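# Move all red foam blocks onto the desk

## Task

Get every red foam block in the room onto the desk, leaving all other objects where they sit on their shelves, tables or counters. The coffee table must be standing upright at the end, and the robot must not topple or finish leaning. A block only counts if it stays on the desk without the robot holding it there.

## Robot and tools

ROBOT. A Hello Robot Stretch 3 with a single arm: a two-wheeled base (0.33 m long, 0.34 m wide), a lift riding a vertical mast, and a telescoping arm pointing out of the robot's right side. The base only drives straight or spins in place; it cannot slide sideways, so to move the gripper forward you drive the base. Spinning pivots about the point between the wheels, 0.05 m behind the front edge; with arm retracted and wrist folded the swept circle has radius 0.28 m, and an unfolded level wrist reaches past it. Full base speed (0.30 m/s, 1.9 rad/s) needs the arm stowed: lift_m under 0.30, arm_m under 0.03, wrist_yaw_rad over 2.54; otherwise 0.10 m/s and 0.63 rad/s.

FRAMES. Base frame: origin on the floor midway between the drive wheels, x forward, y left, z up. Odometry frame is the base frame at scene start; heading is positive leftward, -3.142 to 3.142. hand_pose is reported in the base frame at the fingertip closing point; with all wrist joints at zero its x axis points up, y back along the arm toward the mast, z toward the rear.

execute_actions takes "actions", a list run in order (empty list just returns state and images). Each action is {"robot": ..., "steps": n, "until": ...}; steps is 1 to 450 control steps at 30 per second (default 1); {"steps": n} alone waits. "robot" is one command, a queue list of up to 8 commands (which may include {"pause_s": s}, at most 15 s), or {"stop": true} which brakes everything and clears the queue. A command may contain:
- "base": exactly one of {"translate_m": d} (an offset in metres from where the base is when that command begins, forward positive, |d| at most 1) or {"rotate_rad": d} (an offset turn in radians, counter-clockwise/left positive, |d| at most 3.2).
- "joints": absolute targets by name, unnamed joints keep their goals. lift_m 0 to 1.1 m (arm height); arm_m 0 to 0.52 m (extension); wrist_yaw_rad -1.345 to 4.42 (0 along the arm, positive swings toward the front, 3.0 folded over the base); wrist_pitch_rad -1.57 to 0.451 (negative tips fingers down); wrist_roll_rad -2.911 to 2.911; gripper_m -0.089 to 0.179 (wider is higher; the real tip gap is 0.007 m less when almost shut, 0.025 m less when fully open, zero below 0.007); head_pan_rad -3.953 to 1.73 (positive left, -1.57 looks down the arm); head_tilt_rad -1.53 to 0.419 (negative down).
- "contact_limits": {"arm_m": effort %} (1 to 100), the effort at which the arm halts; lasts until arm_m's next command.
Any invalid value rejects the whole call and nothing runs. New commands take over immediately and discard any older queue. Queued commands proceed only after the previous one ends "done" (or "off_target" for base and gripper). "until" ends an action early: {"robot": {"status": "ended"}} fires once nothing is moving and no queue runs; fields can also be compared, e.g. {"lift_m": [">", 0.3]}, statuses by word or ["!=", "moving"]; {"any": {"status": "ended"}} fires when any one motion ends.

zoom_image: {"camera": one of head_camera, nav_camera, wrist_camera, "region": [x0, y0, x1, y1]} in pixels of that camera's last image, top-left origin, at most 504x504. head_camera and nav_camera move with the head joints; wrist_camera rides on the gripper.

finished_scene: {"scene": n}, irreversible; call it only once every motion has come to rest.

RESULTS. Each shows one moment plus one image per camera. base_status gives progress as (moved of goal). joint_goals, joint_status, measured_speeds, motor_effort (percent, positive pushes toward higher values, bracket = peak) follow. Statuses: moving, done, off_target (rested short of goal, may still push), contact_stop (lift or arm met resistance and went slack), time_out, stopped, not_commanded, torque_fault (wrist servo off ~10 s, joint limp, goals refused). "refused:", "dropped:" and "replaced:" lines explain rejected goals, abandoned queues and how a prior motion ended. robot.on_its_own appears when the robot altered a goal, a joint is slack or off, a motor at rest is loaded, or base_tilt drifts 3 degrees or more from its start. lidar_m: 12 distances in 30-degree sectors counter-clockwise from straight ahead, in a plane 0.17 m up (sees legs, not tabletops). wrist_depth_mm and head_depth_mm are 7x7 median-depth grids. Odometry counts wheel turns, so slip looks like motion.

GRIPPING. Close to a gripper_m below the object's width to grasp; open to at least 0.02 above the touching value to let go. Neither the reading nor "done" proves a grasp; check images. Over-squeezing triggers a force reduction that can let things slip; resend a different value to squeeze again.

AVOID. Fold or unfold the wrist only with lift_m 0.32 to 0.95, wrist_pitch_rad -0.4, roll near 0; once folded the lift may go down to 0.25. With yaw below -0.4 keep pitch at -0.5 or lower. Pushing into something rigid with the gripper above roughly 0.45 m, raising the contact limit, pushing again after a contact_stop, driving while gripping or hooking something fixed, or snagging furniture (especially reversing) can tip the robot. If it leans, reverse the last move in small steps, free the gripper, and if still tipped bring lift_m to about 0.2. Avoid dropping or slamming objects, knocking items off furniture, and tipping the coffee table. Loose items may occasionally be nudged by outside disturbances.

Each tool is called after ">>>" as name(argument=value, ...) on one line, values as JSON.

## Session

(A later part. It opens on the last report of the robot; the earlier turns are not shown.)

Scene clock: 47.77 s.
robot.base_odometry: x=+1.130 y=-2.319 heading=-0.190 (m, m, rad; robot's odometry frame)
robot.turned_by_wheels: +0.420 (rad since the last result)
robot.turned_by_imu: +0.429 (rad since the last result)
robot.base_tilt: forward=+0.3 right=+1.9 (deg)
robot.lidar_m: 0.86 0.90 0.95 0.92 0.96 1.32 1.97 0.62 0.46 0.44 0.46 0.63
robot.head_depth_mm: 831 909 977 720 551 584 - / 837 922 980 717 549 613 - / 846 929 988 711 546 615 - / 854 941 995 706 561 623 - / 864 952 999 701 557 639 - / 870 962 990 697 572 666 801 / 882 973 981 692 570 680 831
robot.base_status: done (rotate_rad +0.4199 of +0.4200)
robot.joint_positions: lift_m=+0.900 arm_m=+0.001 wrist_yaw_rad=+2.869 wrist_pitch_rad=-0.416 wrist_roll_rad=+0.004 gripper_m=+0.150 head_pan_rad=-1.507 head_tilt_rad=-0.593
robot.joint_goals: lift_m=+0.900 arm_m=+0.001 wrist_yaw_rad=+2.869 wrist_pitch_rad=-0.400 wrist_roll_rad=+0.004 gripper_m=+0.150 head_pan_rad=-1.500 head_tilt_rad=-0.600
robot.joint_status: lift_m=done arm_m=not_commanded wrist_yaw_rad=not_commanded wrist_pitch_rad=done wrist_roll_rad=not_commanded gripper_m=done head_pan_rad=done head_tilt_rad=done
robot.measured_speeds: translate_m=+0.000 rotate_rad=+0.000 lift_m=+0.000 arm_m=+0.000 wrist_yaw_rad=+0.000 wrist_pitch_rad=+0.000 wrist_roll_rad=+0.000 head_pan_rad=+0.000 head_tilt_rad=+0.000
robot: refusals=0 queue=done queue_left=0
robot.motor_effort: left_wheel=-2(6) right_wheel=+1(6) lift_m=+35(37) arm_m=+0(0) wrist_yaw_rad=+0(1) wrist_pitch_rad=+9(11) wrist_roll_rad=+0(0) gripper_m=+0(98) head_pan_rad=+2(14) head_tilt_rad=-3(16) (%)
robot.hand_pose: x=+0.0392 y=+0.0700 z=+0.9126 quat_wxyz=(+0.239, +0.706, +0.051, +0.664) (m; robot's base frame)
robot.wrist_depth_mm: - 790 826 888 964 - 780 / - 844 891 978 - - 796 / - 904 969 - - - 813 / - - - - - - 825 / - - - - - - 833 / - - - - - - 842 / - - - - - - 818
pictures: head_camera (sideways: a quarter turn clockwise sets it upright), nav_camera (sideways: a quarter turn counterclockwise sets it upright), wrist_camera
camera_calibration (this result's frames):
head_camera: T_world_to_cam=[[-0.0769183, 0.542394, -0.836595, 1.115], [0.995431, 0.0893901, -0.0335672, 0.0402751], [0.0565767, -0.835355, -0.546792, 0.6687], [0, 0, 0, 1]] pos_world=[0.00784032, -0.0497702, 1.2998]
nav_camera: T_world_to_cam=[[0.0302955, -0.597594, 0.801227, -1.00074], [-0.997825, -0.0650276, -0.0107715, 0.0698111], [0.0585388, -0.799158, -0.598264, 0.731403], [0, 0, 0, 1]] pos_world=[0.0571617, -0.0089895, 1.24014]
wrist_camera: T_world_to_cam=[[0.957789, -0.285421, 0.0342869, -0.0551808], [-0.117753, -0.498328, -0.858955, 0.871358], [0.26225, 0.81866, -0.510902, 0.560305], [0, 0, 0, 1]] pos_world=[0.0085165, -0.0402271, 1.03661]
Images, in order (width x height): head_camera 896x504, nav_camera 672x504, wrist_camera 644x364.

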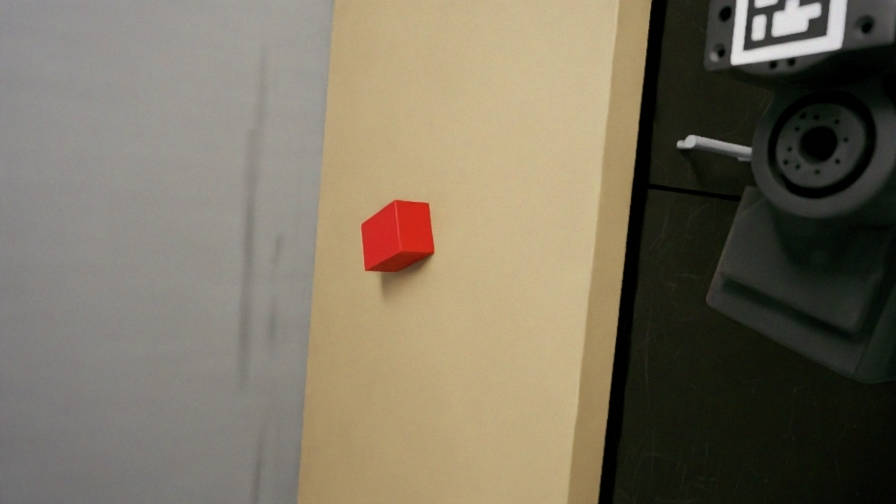

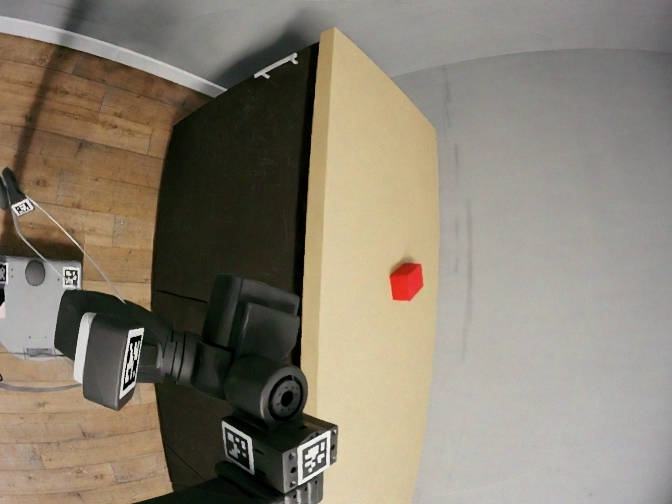

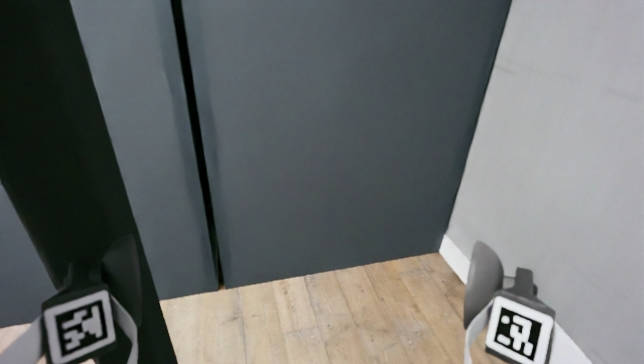

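>>> execute_actions(actions=[{"robot":[{"joints":{"wrist_yaw_rad":1.5,"lift_m":0.95,"head_pan_rad":-3.0,"head_tilt_rad":-0.4}},{"joints":{"lift_m":0.97,"wrist_yaw_rad":0.25,"arm_m":0.2}}],"steps":450,"until":{"robot":{"status":"ended"}}}])

Scene clock: 52.23 s.
robot.base_odometry: x=+1.130 y=-2.319 heading=-0.190 (m, m, rad; robot's odometry frame)
robot.turned_by_wheels: +0.000 (rad since the last result)
robot.turned_by_imu: +0.000 (rad since the last result)
robot.base_tilt: forward=+0.2 right=+2.0 (deg)
robot.lidar_m: 0.86 0.90 0.95 0.92 0.96 1.32 1.98 0.62 0.46 0.44 0.46 0.63
robot.head_depth_mm: 1608 1722 1872 2846 - - - / 1649 1749 1881 2030 2129 - - / 2443 2557 1948 2095 2202 1734 1475 / 2481 2682 2868 2998 2297 1734 1476 / 2536 2688 2943 3125 2276 1715 1496 / 2304 2459 2581 1174 1234 1307 - / 1860 1944 2025 994 946 985 -
robot.base_status: done (rotate_rad +0.4199 of +0.4200)
robot.joint_positions: lift_m=+0.970 arm_m=+0.200 wrist_yaw_rad=+0.251 wrist_pitch_rad=-0.417 wrist_roll_rad=+0.004 gripper_m=+0.150 head_pan_rad=-2.993 head_tilt_rad=-0.409
robot.joint_goals: lift_m=+0.970 arm_m=+0.200 wrist_yaw_rad=+0.250 wrist_pitch_rad=-0.400 wrist_roll_rad=+0.004 gripper_m=+0.150 head_pan_rad=-3.000 head_tilt_rad=-0.400
robot.joint_status: lift_m=done arm_m=done wrist_yaw_rad=done wrist_pitch_rad=done wrist_roll_rad=not_commanded gripper_m=done head_pan_rad=done head_tilt_rad=done
robot.measured_speeds: translate_m=+0.000 rotate_rad=+0.000 lift_m=+0.000 arm_m=+0.000 wrist_yaw_rad=+0.000 wrist_pitch_rad=+0.000 wrist_roll_rad=+0.000 head_pan_rad=+0.000 head_tilt_rad=+0.000
robot: refusals=0 queue=done queue_left=0
robot.motor_effort: left_wheel=-1(2) right_wheel=+2(1) lift_m=+34(36) arm_m=+4(5) wrist_yaw_rad=-1(4) wrist_pitch_rad=+10(10) wrist_roll_rad=+0(0) gripper_m=+0(0) head_pan_rad=-3(31) head_tilt_rad=+5(23) (%)
robot.hand_pose: x=+0.0343 y=-0.5622 z=+0.9825 quat_wxyz=(+0.704, +0.232, -0.669, -0.059) (m; robot's base frame)
robot.wrist_depth_mm: 669 620 583 547 510 487 458 / 723 644 626 586 550 521 485 / 456 466 478 488 499 517 509 / 350 357 362 315 362 385 391 / 285 290 292 281 291 308 313 / 242 243 245 249 252 270 259 / - 206 211 213 215 - 222
pictures: head_camera (sideways: a quarter turn clockwise sets it upright), nav_camera (sideways: a quarter turn counterclockwise sets it upright), wrist_camera
camera_calibration (this result's frames):
head_camera: T_world_to_cam=[[0.373172, 0.0985364, -0.922515, 1.22433], [0.166943, -0.985245, -0.0377058, 0.0507255], [-0.912619, -0.139936, -0.384116, 0.462938], [0, 0, 0, 1]] pos_world=[-0.0428669, -0.00588189, 1.30919]
nav_camera: T_world_to_cam=[[-0.437662, -0.0575906, 0.897293, -1.12316], [-0.151315, 0.988431, -0.0103652, 0.0641209], [-0.886316, -0.140311, -0.441313, 0.532958], [0, 0, 0, 1]] pos_world=[-0.00949125, -0.0532827, 1.24367]
wrist_camera: T_world_to_cam=[[-0.97217, -0.23175, 0.0343016, -0.136995], [-0.147376, 0.491159, -0.858512, 1.17256], [0.182113, -0.839675, -0.511645, 0.186022], [0, 0, 0, 1]] pos_world=[0.00574746, -0.451463, 1.10653]
Images, in order (width x height): head_camera 896x504, nav_camera 672x504, wrist_camera 644x364.

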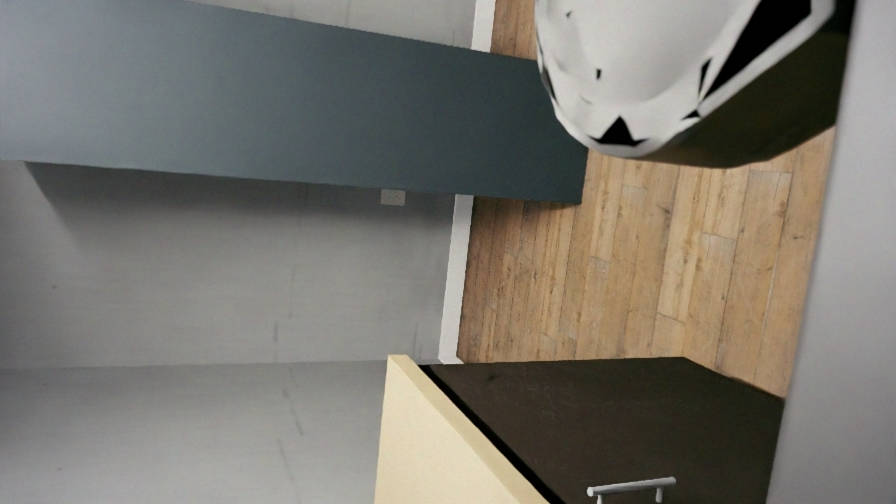

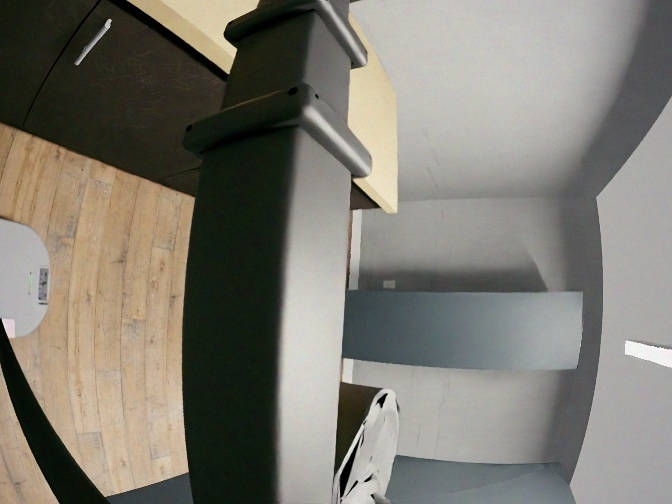

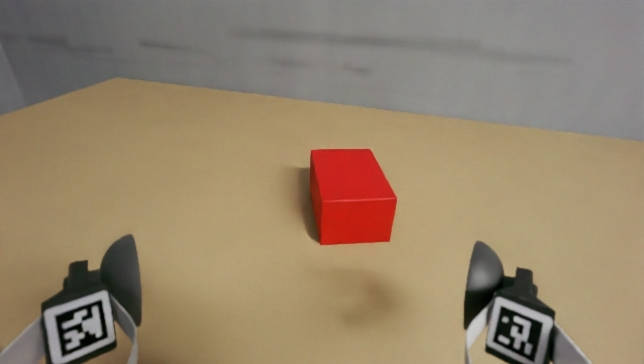

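>>> execute_actions(actions=[{"robot":[{"joints":{"arm_m":0.35,"lift_m":0.95,"head_pan_rad":-1.3,"head_tilt_rad":-0.6}},{"joints":{"lift_m":0.932}}],"steps":450,"until":{"robot":{"status":"ended"}}}])

Scene clock: 55.40 s.
robot.base_odometry: x=+1.130 y=-2.319 heading=-0.190 (m, m, rad; robot's odometry frame)
robot.turned_by_wheels: +0.000 (rad since the last result)
robot.turned_by_imu: +0.000 (rad since the last result)
robot.base_tilt: forward=+0.2 right=+2.0 (deg)
robot.lidar_m: 0.86 0.90 0.95 0.92 0.96 1.32 1.97 0.62 0.46 0.44 0.46 0.63
robot.head_depth_mm: 814 891 955 661 552 564 664 / 840 914 969 687 547 595 704 / 859 944 1002 687 547 629 747 / 889 980 1015 708 563 662 796 / 916 1012 1001 702 597 700 855 / 946 1049 995 697 627 745 921 / 977 1089 1165 690 661 793 996
robot.base_status: done (rotate_rad +0.4199 of +0.4200)
robot.joint_positions: lift_m=+0.932 arm_m=+0.350 wrist_yaw_rad=+0.251 wrist_pitch_rad=-0.417 wrist_roll_rad=+0.004 gripper_m=+0.150 head_pan_rad=-1.307 head_tilt_rad=-0.593
robot.joint_goals: lift_m=+0.932 arm_m=+0.350 wrist_yaw_rad=+0.250 wrist_pitch_rad=-0.400 wrist_roll_rad=+0.004 gripper_m=+0.150 head_pan_rad=-1.300 head_tilt_rad=-0.600
robot.joint_status: lift_m=done arm_m=done wrist_yaw_rad=done wrist_pitch_rad=done wrist_roll_rad=not_commanded gripper_m=done head_pan_rad=done head_tilt_rad=done
robot.measured_speeds: translate_m=+0.000 rotate_rad=+0.000 lift_m=+0.000 arm_m=+0.000 wrist_yaw_rad=+0.000 wrist_pitch_rad=+0.000 wrist_roll_rad=+0.000 head_pan_rad=+0.000 head_tilt_rad=+0.000
robot: refusals=0 queue=done queue_left=0
robot.motor_effort: left_wheel=-2(2) right_wheel=+2(1) lift_m=+19(35) arm_m=+4(5) wrist_yaw_rad=-1(1) wrist_pitch_rad=+10(10) wrist_roll_rad=+0(0) gripper_m=+0(1) head_pan_rad=+3(32) head_tilt_rad=-5(26) (%)
robot.hand_pose: x=+0.0342 y=-0.7122 z=+0.9453 quat_wxyz=(+0.704, +0.232, -0.669, -0.059) (m; robot's base frame)
robot.wrist_depth_mm: 499 466 437 406 385 363 341 / 517 492 468 439 413 388 362 / 367 378 387 396 406 400 380 / 282 287 294 299 306 312 317 / 229 233 219 172 244 248 251 / 199 195 151 143 203 219 209 / - 167 129 127 170 - 178
pictures: head_camera (sideways: a quarter turn clockwise sets it upright), nav_camera (sideways: a quarter turn counterclockwise sets it upright), wrist_camera
camera_calibration (this result's frames):
head_camera: T_world_to_cam=[[-0.182936, 0.51593, -0.83687, 1.11601], [0.957887, 0.285175, -0.0335801, 0.0405209], [0.221329, -0.80777, -0.546371, 0.667148], [0, 0, 0, 1]] pos_world=[0.0176847, -0.0484355, 1.29982]
nav_camera: T_world_to_cam=[[0.148202, -0.579302, 0.801527, -1.00185], [-0.965064, -0.261794, -0.0107709, 0.0696105], [0.216074, -0.771928, -0.597862, 0.729918], [0, 0, 0, 1]] pos_world=[0.0579382, 0.00129447, 1.24015]
wrist_camera: T_world_to_cam=[[-0.972255, -0.231396, 0.0343026, -0.17031], [-0.147207, 0.491255, -0.858486, 1.21435], [0.181799, -0.839717, -0.511689, 0.041075], [0, 0, 0, 1]] pos_world=[0.00570829, -0.601472, 1.06936]
Images, in order (width x height): head_camera 896x504, nav_camera 672x504, wrist_camera 644x364.

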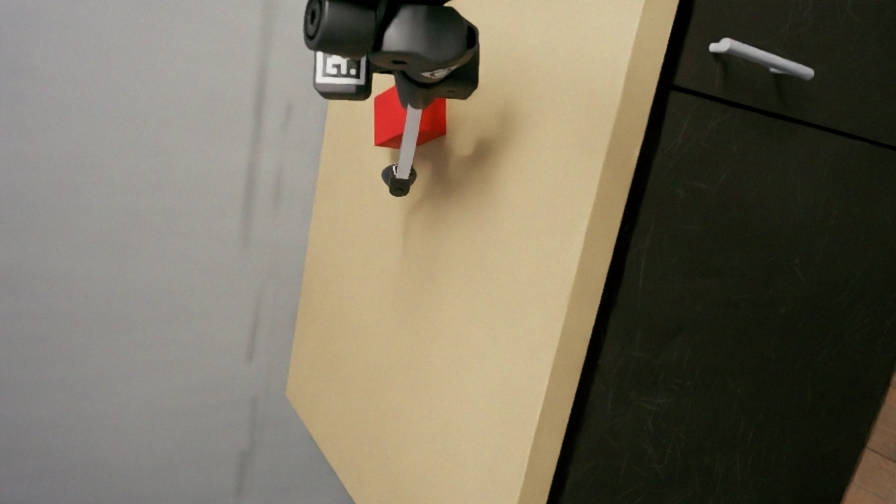

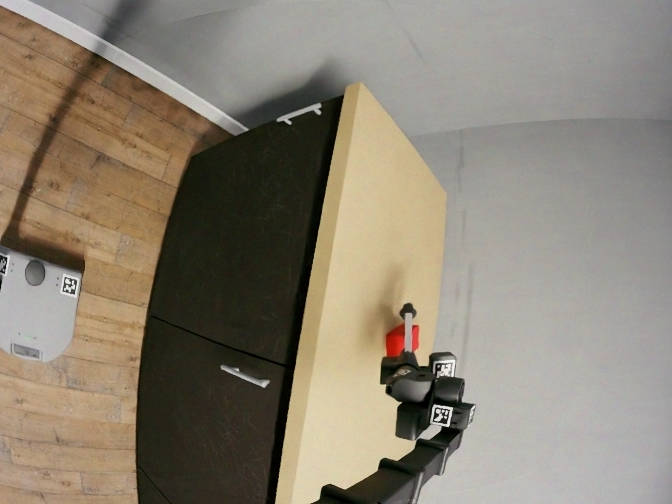

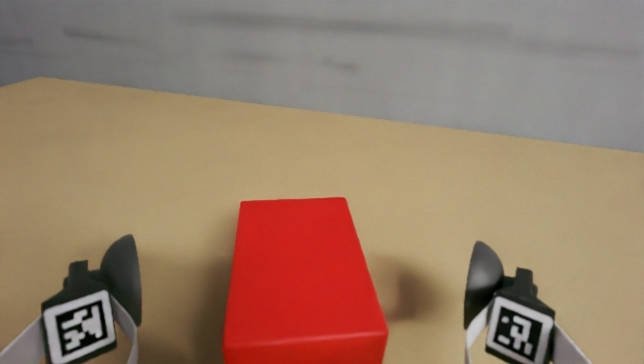

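Seems a bit high; lower.

>>> execute_actions(actions=[{"robot":[{"joints":{"lift_m":0.92}},{"joints":{"gripper_m":0.02}},{"joints":{"lift_m":0.95}},{"joints":{"arm_m":0,"wrist_yaw_rad":1.5}}],"steps":450,"until":{"robot":{"status":"ended"}}}])

Scene clock: 62.57 s.
robot.base_odometry: x=+1.130 y=-2.319 heading=-0.190 (m, m, rad; robot's odometry frame)
robot.turned_by_wheels: +0.000 (rad since the last result)
robot.turned_by_imu: -0.001 (rad since the last result)
robot.base_tilt: forward=+0.2 right=+1.9 (deg)
robot.lidar_m: 0.86 0.90 0.95 0.92 0.95 1.32 1.97 0.62 0.46 0.44 0.46 0.64
robot.head_depth_mm: 814 893 954 723 552 - - / 838 919 975 716 549 596 - / 865 948 1009 712 546 628 708 / 889 977 1013 707 562 655 - / 920 1015 1004 701 599 659 - / 948 1050 996 697 627 719 - / 978 1090 1166 689 661 771 919
robot.base_status: done (rotate_rad +0.4199 of +0.4200)
robot.joint_positions: lift_m=+0.950 arm_m=+0.002 wrist_yaw_rad=+1.499 wrist_pitch_rad=-0.420 wrist_roll_rad=+0.004 gripper_m=+0.028 head_pan_rad=-1.307 head_tilt_rad=-0.593
robot.joint_goals: lift_m=+0.950 arm_m=+0.000 wrist_yaw_rad=+1.500 wrist_pitch_rad=-0.400 wrist_roll_rad=+0.004 gripper_m=+0.027 head_pan_rad=-1.300 head_tilt_rad=-0.600
robot.joint_status: lift_m=done arm_m=done wrist_yaw_rad=done wrist_pitch_rad=done wrist_roll_rad=not_commanded gripper_m=done head_pan_rad=done head_tilt_rad=done
robot.measured_speeds: translate_m=+0.000 rotate_rad=+0.000 lift_m=+0.000 arm_m=+0.000 wrist_yaw_rad=+0.000 wrist_pitch_rad=+0.000 wrist_roll_rad=+0.000 head_pan_rad=+0.000 head_tilt_rad=+0.000
robot: refusals=0 queue=done queue_left=0
robot.on_its_own: gripper_m is held at +0.027, not at your +0.020, by its stall guard, which is not easing now
robot.motor_effort: left_wheel=-1(2) right_wheel=+1(1) lift_m=+34(37) arm_m=-2(3) wrist_yaw_rad=+1(4) wrist_pitch_rad=+11(11) wrist_roll_rad=+1(0) gripper_m=-23(100) head_pan_rad=+2(3) head_tilt_rad=-3(4) (%)
robot.hand_pose: x=+0.2023 y=-0.1627 z=+0.9619 quat_wxyz=(+0.606, +0.580, -0.407, +0.362) (m; robot's base frame)
robot.wrist_depth_mm: 674 679 693 705 718 728 745 / 712 730 734 747 773 782 797 / 772 787 792 821 818 494 474 / 839 859 857 855 913 472 350 / 910 922 164 153 - 472 308 / - - 126 127 131 478 331 / - - 119 122 626 445 329
pictures: head_camera (sideways: a quarter turn clockwise sets it upright), nav_camera (sideways: a quarter turn counterclockwise sets it upright), wrist_camera
camera_calibration (this result's frames):
head_camera: T_world_to_cam=[[-0.183087, 0.51589, -0.836861, 1.116], [0.957805, 0.285449, -0.0335797, 0.0405209], [0.221558, -0.807698, -0.546385, 0.667164], [0, 0, 0, 1]] pos_world=[0.0176985, -0.0484322, 1.29982]
nav_camera: T_world_to_cam=[[0.148371, -0.579272, 0.801517, -1.00184], [-0.964989, -0.26207, -0.0107709, 0.06961], [0.216293, -0.771857, -0.597875, 0.729934], [0, 0, 0, 1]] pos_world=[0.0579375, 0.00131027, 1.24015]
wrist_camera: T_world_to_cam=[[-0.0884929, -0.995484, 0.0343475, -0.183431], [-0.514637, 0.0161701, -0.857256, 0.979228], [0.852829, -0.0935375, -0.513744, 0.46811], [0, 0, 0, 1]] pos_world=[0.0884968, -0.154651, 1.08624]
Images, in order (width x height): head_camera 896x504, nav_camera 672x504, wrist_camera 644x364.

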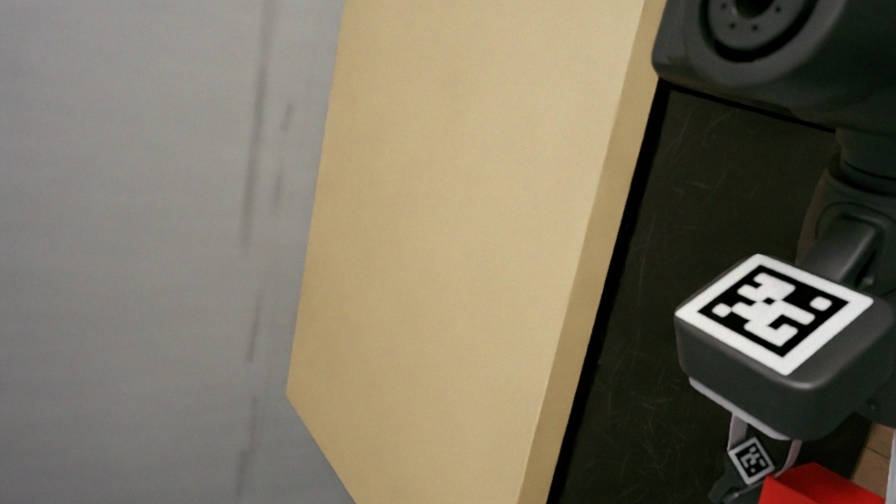

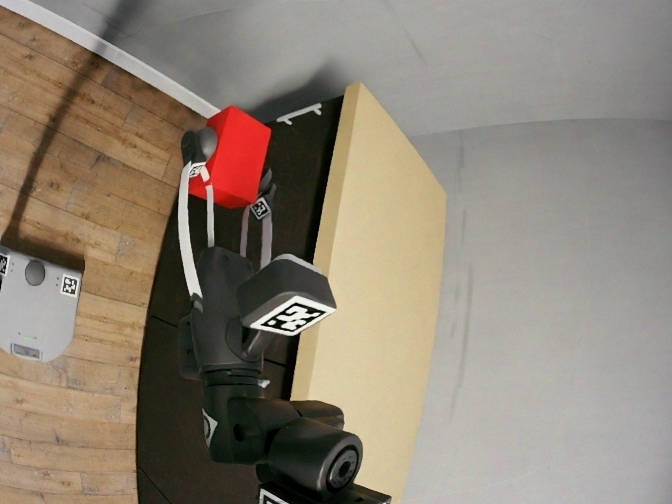

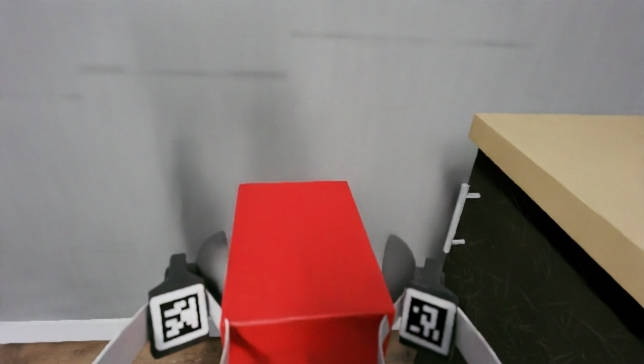

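>>> execute_actions(actions=[{"robot":[{"joints":{"lift_m":0.28,"wrist_yaw_rad":2.8,"head_pan_rad":0,"head_tilt_rad":-0.9},"base":{"rotate_rad":2.81}},{"base":{"translate_m":1}},{"base":{"translate_m":0.7}}],"steps":450,"until":{"robot":{"status":"ended"}}}])

Scene clock: 77.97 s.
robot.base_odometry: x=-0.332 y=-1.479 heading=+2.620 (m, m, rad; robot's odometry frame)
robot.turned_by_wheels: +2.810 (rad since the last result)
robot.turned_by_imu: +2.858 (rad since the last result)
robot.base_tilt: forward=-0.5 right=+2.1 (deg)
robot.lidar_m: 1.30 0.68 0.43 0.68 1.04 1.09 1.79 0.87 0.47 0.39 0.39 0.44
robot.head_depth_mm: 1298 1542 1856 1676 886 845 927 / 1257 1486 1789 1673 1433 1195 1101 / 1221 1427 1719 1666 1430 1259 1115 / 1184 1380 1647 1663 1425 1243 1113 / 1147 1338 1577 1653 1424 1253 1105 / 1120 1292 1523 1652 1415 1240 1108 / 1090 1252 1464 1610 1354 1195 1083
robot.base_status: moving (translate_m +0.6873 of +0.7000)
robot.joint_positions: lift_m=+0.280 arm_m=+0.002 wrist_yaw_rad=+2.799 wrist_pitch_rad=-0.421 wrist_roll_rad=+0.004 gripper_m=+0.028 head_pan_rad=-0.007 head_tilt_rad=-0.890
robot.joint_goals: lift_m=+0.280 arm_m=+0.000 wrist_yaw_rad=+2.800 wrist_pitch_rad=-0.400 wrist_roll_rad=+0.004 gripper_m=+0.027 head_pan_rad=+0.000 head_tilt_rad=-0.900
robot.joint_status: lift_m=done arm_m=done wrist_yaw_rad=done wrist_pitch_rad=done wrist_roll_rad=not_commanded gripper_m=done head_pan_rad=done head_tilt_rad=done
robot.measured_speeds: translate_m=+0.092 rotate_rad=+0.000 lift_m=+0.000 arm_m=+0.000 wrist_yaw_rad=+0.000 wrist_pitch_rad=+0.000 wrist_roll_rad=+0.000 head_pan_rad=+0.000 head_tilt_rad=+0.000
robot: refusals=0 queue=running queue_left=0
robot.on_its_own: gripper_m is held at +0.027, not at your +0.020, by its stall guard, which is not easing now
robot.motor_effort: left_wheel=-4(6) right_wheel=+0(8) lift_m=+18(34) arm_m=-3(2) wrist_yaw_rad=+2(2) wrist_pitch_rad=+12(12) wrist_roll_rad=+0(0) gripper_m=-24(24) head_pan_rad=+2(36) head_tilt_rad=-5(30) (%)
robot.hand_pose: x=+0.0541 y=+0.0645 z=+0.2925 quat_wxyz=(+0.264, +0.707, +0.027, +0.655) (m; robot's base frame)
robot.wrist_depth_mm: - - - 538 422 629 890 / - - - 579 459 636 932 / 962 - 938 619 503 702 - / - 759 770 578 553 732 823 / - 608 164 153 593 648 653 / - 529 126 128 131 536 545 / 424 - 116 121 431 465 473
pictures: head_camera (sideways: a quarter turn clockwise sets it upright), nav_camera (sideways: a quarter turn counterclockwise sets it upright), wrist_camera
camera_calibration (this result's frames):
head_camera: T_world_to_cam=[[-0.767306, -0.0368376, -0.640222, 0.863272], [-0.0274637, 0.99932, -0.0245845, 0.0348089], [0.640692, -0.00128095, -0.767797, 0.952605], [0, 0, 0, 1]] pos_world=[0.0530229, -0.00176416, 1.28495]
nav_camera: T_world_to_cam=[[0.806445, -0.0134847, 0.591156, -0.731714], [-0.00890695, -0.999904, -0.0106578, 0.0636265], [0.591242, 0.00332957, -0.806487, 0.998963], [0, 0, 0, 1]] pos_world=[0.0000240772, 0.0504273, 1.23889]
wrist_camera: T_world_to_cam=[[0.935284, -0.352224, 0.0343786, -0.0443211], [-0.153949, -0.492404, -0.856643, 0.338546], [0.318658, 0.795913, -0.514762, 0.24365], [0, 0, 0, 1]] pos_world=[0.0159306, -0.0428338, 0.416958]
Images, in order (width x height): head_camera 896x504, nav_camera 672x504, wrist_camera 644x364.

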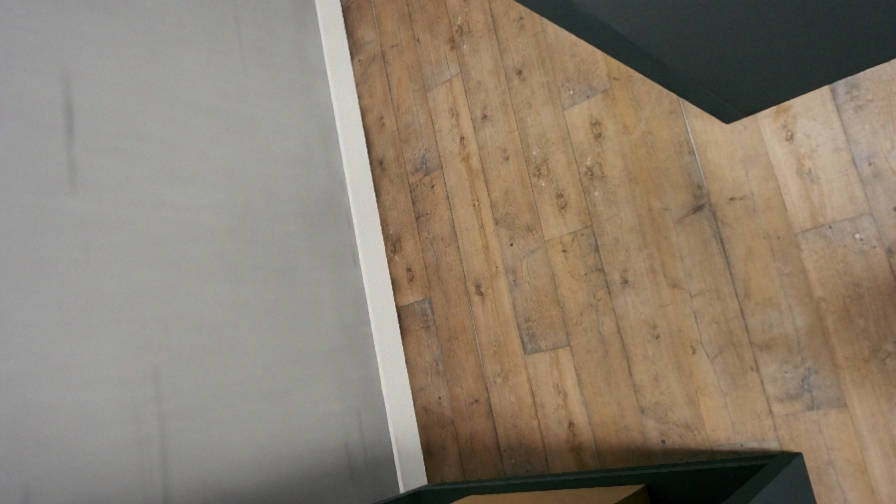

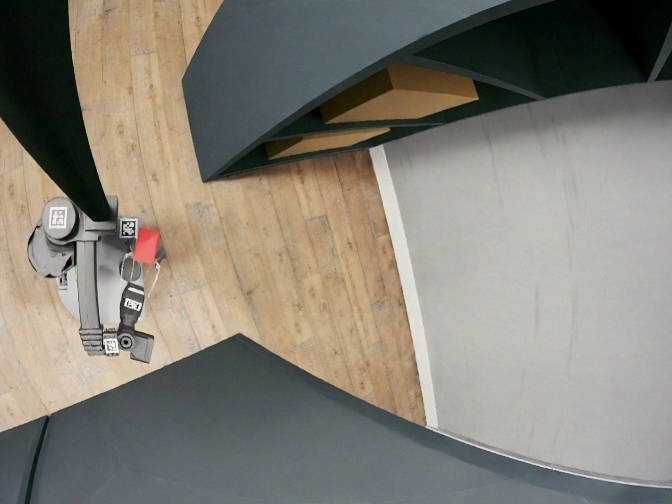

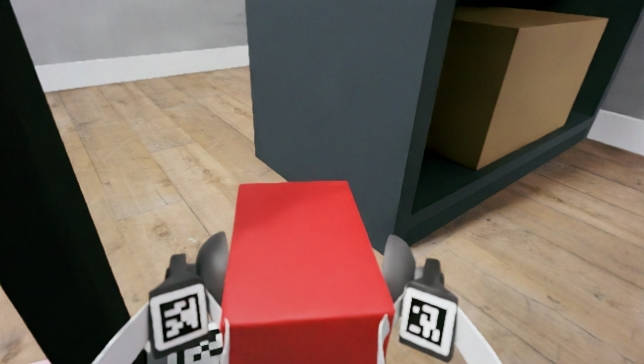

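>>> execute_actions(actions=[{"robot":[{"base":{"rotate_rad":0.15}},{"base":{"translate_m":0.76}},{"base":{"rotate_rad":-1.43}},{"base":{"translate_m":1}}],"steps":450,"until":{"robot":{"status":"ended"}}}])

>>> execute_actions(actions=[{"robot":[{"base":{"rotate_rad":-1.08},"joints":{"head_tilt_rad":-0.6}},{"base":{"translate_m":1}},{"base":{"translate_m":0.8}}],"steps":450,"until":{"robot":{"status":"ended"}}}])

Scene clock: 91.30 s.
robot.base_odometry: x=-0.823 y=-0.223 heading=+1.340 (m, m, rad; robot's odometry frame)
robot.turned_by_wheels: -1.280 (rad since the last result)
robot.turned_by_imu: -1.285 (rad since the last result)
robot.base_tilt: forward=+0.3 right=+1.8 (deg)
robot.lidar_m: 2.07 0.75 0.56 0.54 0.56 0.76 1.36 0.60 0.51 1.14 2.40 1.71
robot.head_depth_mm: 1770 2025 1965 1690 1437 1258 1121 / 1816 2128 1994 1677 1428 1258 1118 / 1828 2111 1995 1681 1430 1261 1119 / 1826 2139 1975 1664 1421 1257 1111 / 1824 2139 1973 1653 1414 1249 1107 / 1844 2089 1965 1646 1411 1247 1106 / 1530 1555 1558 1567 1412 1238 1101
robot.base_status: done (translate_m +1.0000 of +1.0000)
robot.joint_positions: lift_m=+0.280 arm_m=+0.002 wrist_yaw_rad=+2.799 wrist_pitch_rad=-0.421 wrist_roll_rad=+0.004 gripper_m=+0.028 head_pan_rad=-0.007 head_tilt_rad=-0.890
robot.joint_goals: lift_m=+0.280 arm_m=+0.000 wrist_yaw_rad=+2.800 wrist_pitch_rad=-0.400 wrist_roll_rad=+0.004 gripper_m=+0.027 head_pan_rad=+0.000 head_tilt_rad=-0.900
robot.joint_status: lift_m=done arm_m=done wrist_yaw_rad=done wrist_pitch_rad=done wrist_roll_rad=not_commanded gripper_m=done head_pan_rad=done head_tilt_rad=done
robot.measured_speeds: translate_m=+0.000 rotate_rad=+0.000 lift_m=+0.000 arm_m=+0.000 wrist_yaw_rad=+0.000 wrist_pitch_rad=+0.000 wrist_roll_rad=+0.000 head_pan_rad=+0.000 head_tilt_rad=+0.000
robot: refusals=0 queue=done queue_left=0
robot.on_its_own: gripper_m is held at +0.027, not at your +0.020, by its stall guard, which is not easing now
robot.motor_effort: left_wheel=+0(7) right_wheel=-1(6) lift_m=+17(18) arm_m=-2(3) wrist_yaw_rad=+3(2) wrist_pitch_rad=+12(12) wrist_roll_rad=+1(0) gripper_m=-23(24) head_pan_rad=+3(1) head_tilt_rad=-5(6) (%)
robot.hand_pose: x=+0.0541 y=+0.0645 z=+0.2925 quat_wxyz=(+0.264, +0.707, +0.027, +0.655) (m; robot's base frame)
robot.wrist_depth_mm: 448 478 525 569 621 667 749 / 476 515 559 614 689 729 829 / 512 548 602 665 737 821 961 / - 585 625 665 767 813 826 / - 592 164 153 643 646 662 / - 534 126 128 131 535 552 / 425 - 116 121 431 468 465
pictures: head_camera (sideways: a quarter turn clockwise sets it upright), nav_camera (sideways: a quarter turn counterclockwise sets it upright), wrist_camera
camera_calibration (this result's frames):
head_camera: T_world_to_cam=[[-0.767369, -0.0369962, -0.640138, 0.863163], [-0.0276735, 0.999315, -0.0245807, 0.0348053], [0.640609, -0.00114759, -0.767867, 0.952697], [0, 0, 0, 1]] pos_world=[0.0530214, -0.00175442, 1.28494]
nav_camera: T_world_to_cam=[[0.806512, -0.013318, 0.591068, -0.731599], [-0.00870087, -0.999905, -0.0106576, 0.063625], [0.591154, 0.0034527, -0.806552, 0.999048], [0, 0, 0, 1]] pos_world=[0.0000067423, 0.0504261, 1.23889]
wrist_camera: T_world_to_cam=[[0.935313, -0.352148, 0.0343767, -0.0443064], [-0.153934, -0.492474, -0.856606, 0.338522], [0.318582, 0.795902, -0.514825, 0.243667], [0, 0, 0, 1]] pos_world=[0.0159225, -0.0428244, 0.416949]
Images, in order (width x height): head_camera 896x504, nav_camera 672x504, wrist_camera 644x364.

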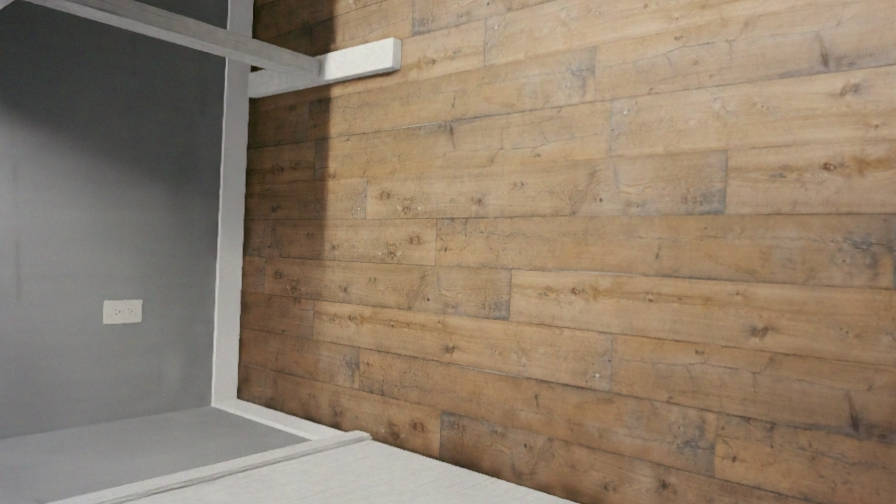

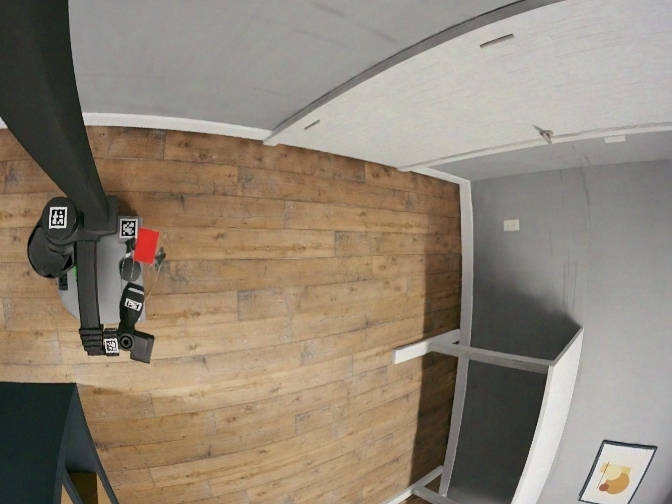

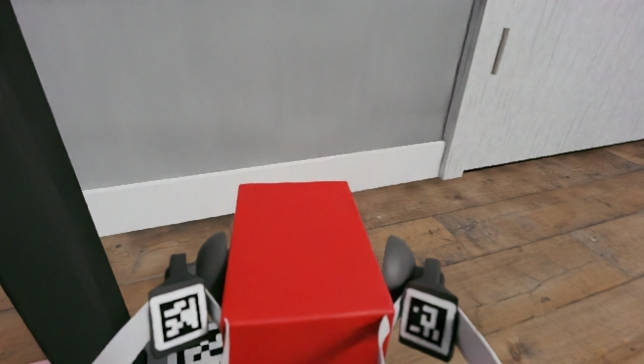

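Scene clock: 102.83 s.
robot.base_odometry: x=+0.917 y=+0.240 heading=+0.260 (m, m, rad; robot's odometry frame)
robot.turned_by_wheels: -1.080 (rad since the last result)
robot.turned_by_imu: -1.083 (rad since the last result)
robot.base_tilt: forward=+0.3 right=+1.9 (deg)
robot.lidar_m: 0.93 0.79 0.78 1.25 1.69 2.11 2.20 1.21 1.15 1.19 1.60 1.63
robot.head_depth_mm: 1351 1458 1601 1749 1810 1471 1238 / 1410 1544 1694 1877 1830 1467 1233 / 1490 1631 1814 1937 1802 1456 1231 / 1565 1727 1892 1718 1738 1446 1224 / 1662 1812 1963 1498 1616 1446 1218 / 1529 1675 1792 1490 1237 1384 1218 / 1365 1466 1581 1473 1460 1432 1213
robot.base_status: done (translate_m +0.8000 of +0.8000)
robot.joint_positions: lift_m=+0.280 arm_m=+0.002 wrist_yaw_rad=+2.799 wrist_pitch_rad=-0.421 wrist_roll_rad=+0.004 gripper_m=+0.028 head_pan_rad=-0.007 head_tilt_rad=-0.605
robot.joint_goals: lift_m=+0.280 arm_m=+0.000 wrist_yaw_rad=+2.800 wrist_pitch_rad=-0.400 wrist_roll_rad=+0.004 gripper_m=+0.027 head_pan_rad=+0.000 head_tilt_rad=-0.600
robot.joint_status: lift_m=done arm_m=done wrist_yaw_rad=done wrist_pitch_rad=done wrist_roll_rad=not_commanded gripper_m=done head_pan_rad=done head_tilt_rad=done
robot.measured_speeds: translate_m=+0.000 rotate_rad=+0.000 lift_m=+0.000 arm_m=+0.000 wrist_yaw_rad=+0.000 wrist_pitch_rad=+0.000 wrist_roll_rad=+0.000 head_pan_rad=+0.000 head_tilt_rad=+0.000
robot: refusals=0 queue=done queue_left=0
robot.on_its_own: gripper_m is held at +0.027, not at your +0.020, by its stall guard, which is not easing now
robot.motor_effort: left_wheel=+0(8) right_wheel=-1(6) lift_m=+19(18) arm_m=-3(2) wrist_yaw_rad=+2(1) wrist_pitch_rad=+12(12) wrist_roll_rad=+0(0) gripper_m=-24(24) head_pan_rad=+2(1) head_tilt_rad=+3(26) (%)
robot.hand_pose: x=+0.0541 y=+0.0645 z=+0.2924 quat_wxyz=(+0.264, +0.707, +0.027, +0.655) (m; robot's base frame)
robot.wrist_depth_mm: - - - - - - - / - - - - - - - / 961 - - - - - - / - 749 756 765 765 815 827 / - 609 164 153 636 643 654 / - 531 126 128 131 537 543 / 425 - 116 121 432 464 466
pictures: head_camera (sideways: a quarter turn clockwise sets it upright), nav_camera (sideways: a quarter turn counterclockwise sets it upright), wrist_camera
camera_calibration (this result's frames):
head_camera: T_world_to_cam=[[-0.556409, -0.0384441, -0.830019, 1.10935], [-0.0194292, 0.999258, -0.0332583, 0.0460631], [0.830681, -0.00237862, -0.556743, 0.676925], [0, 0, 0, 1]] pos_world=[0.0558405, -0.00177061, 1.29919]
nav_camera: T_world_to_cam=[[0.607761, -0.0119492, 0.79403, -0.99488], [-0.00556873, -0.999926, -0.0107853, 0.0637761], [0.794101, 0.00213317, -0.607782, 0.739298], [0, 0, 0, 1]] pos_world=[0.0179272, 0.0503063, 1.23999]
wrist_camera: T_world_to_cam=[[0.935329, -0.352106, 0.0343749, -0.0442989], [-0.153928, -0.492518, -0.856582, 0.338506], [0.318538, 0.795894, -0.514865, 0.243681], [0, 0, 0, 1]] pos_world=[0.0159179, -0.0428223, 0.416944]
Images, in order (width x height): head_camera 896x504, nav_camera 672x504, wrist_camera 644x364.

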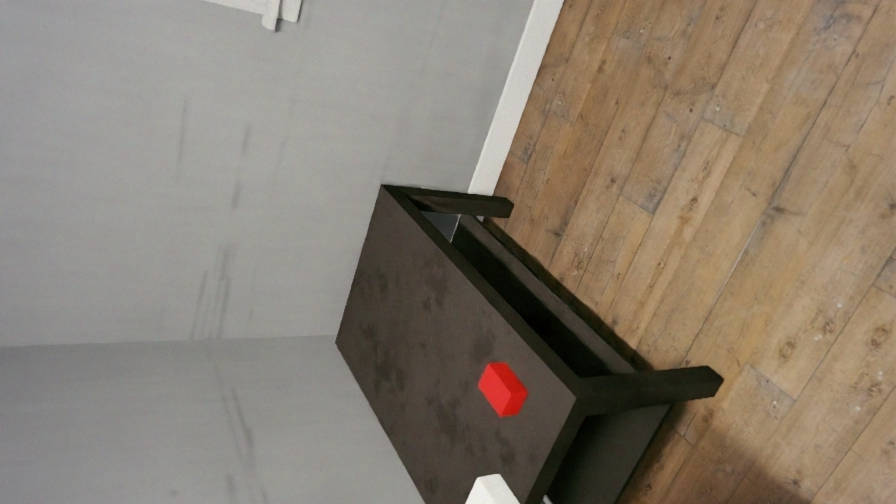

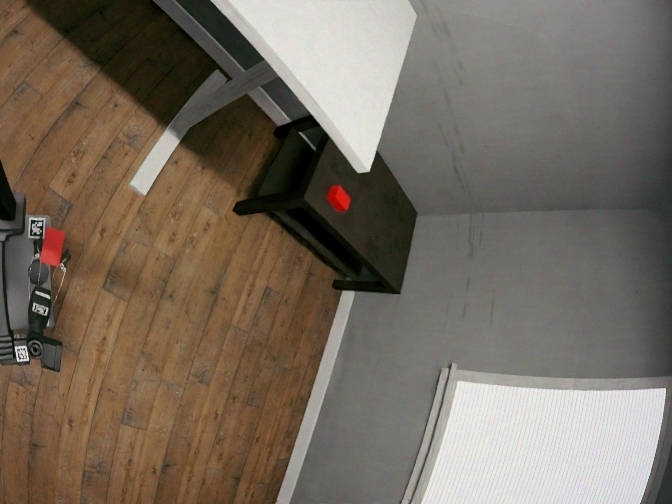

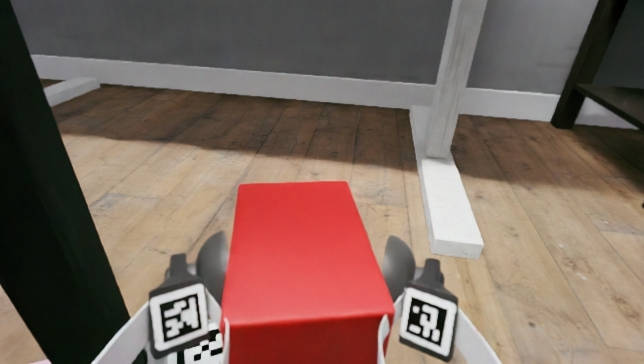

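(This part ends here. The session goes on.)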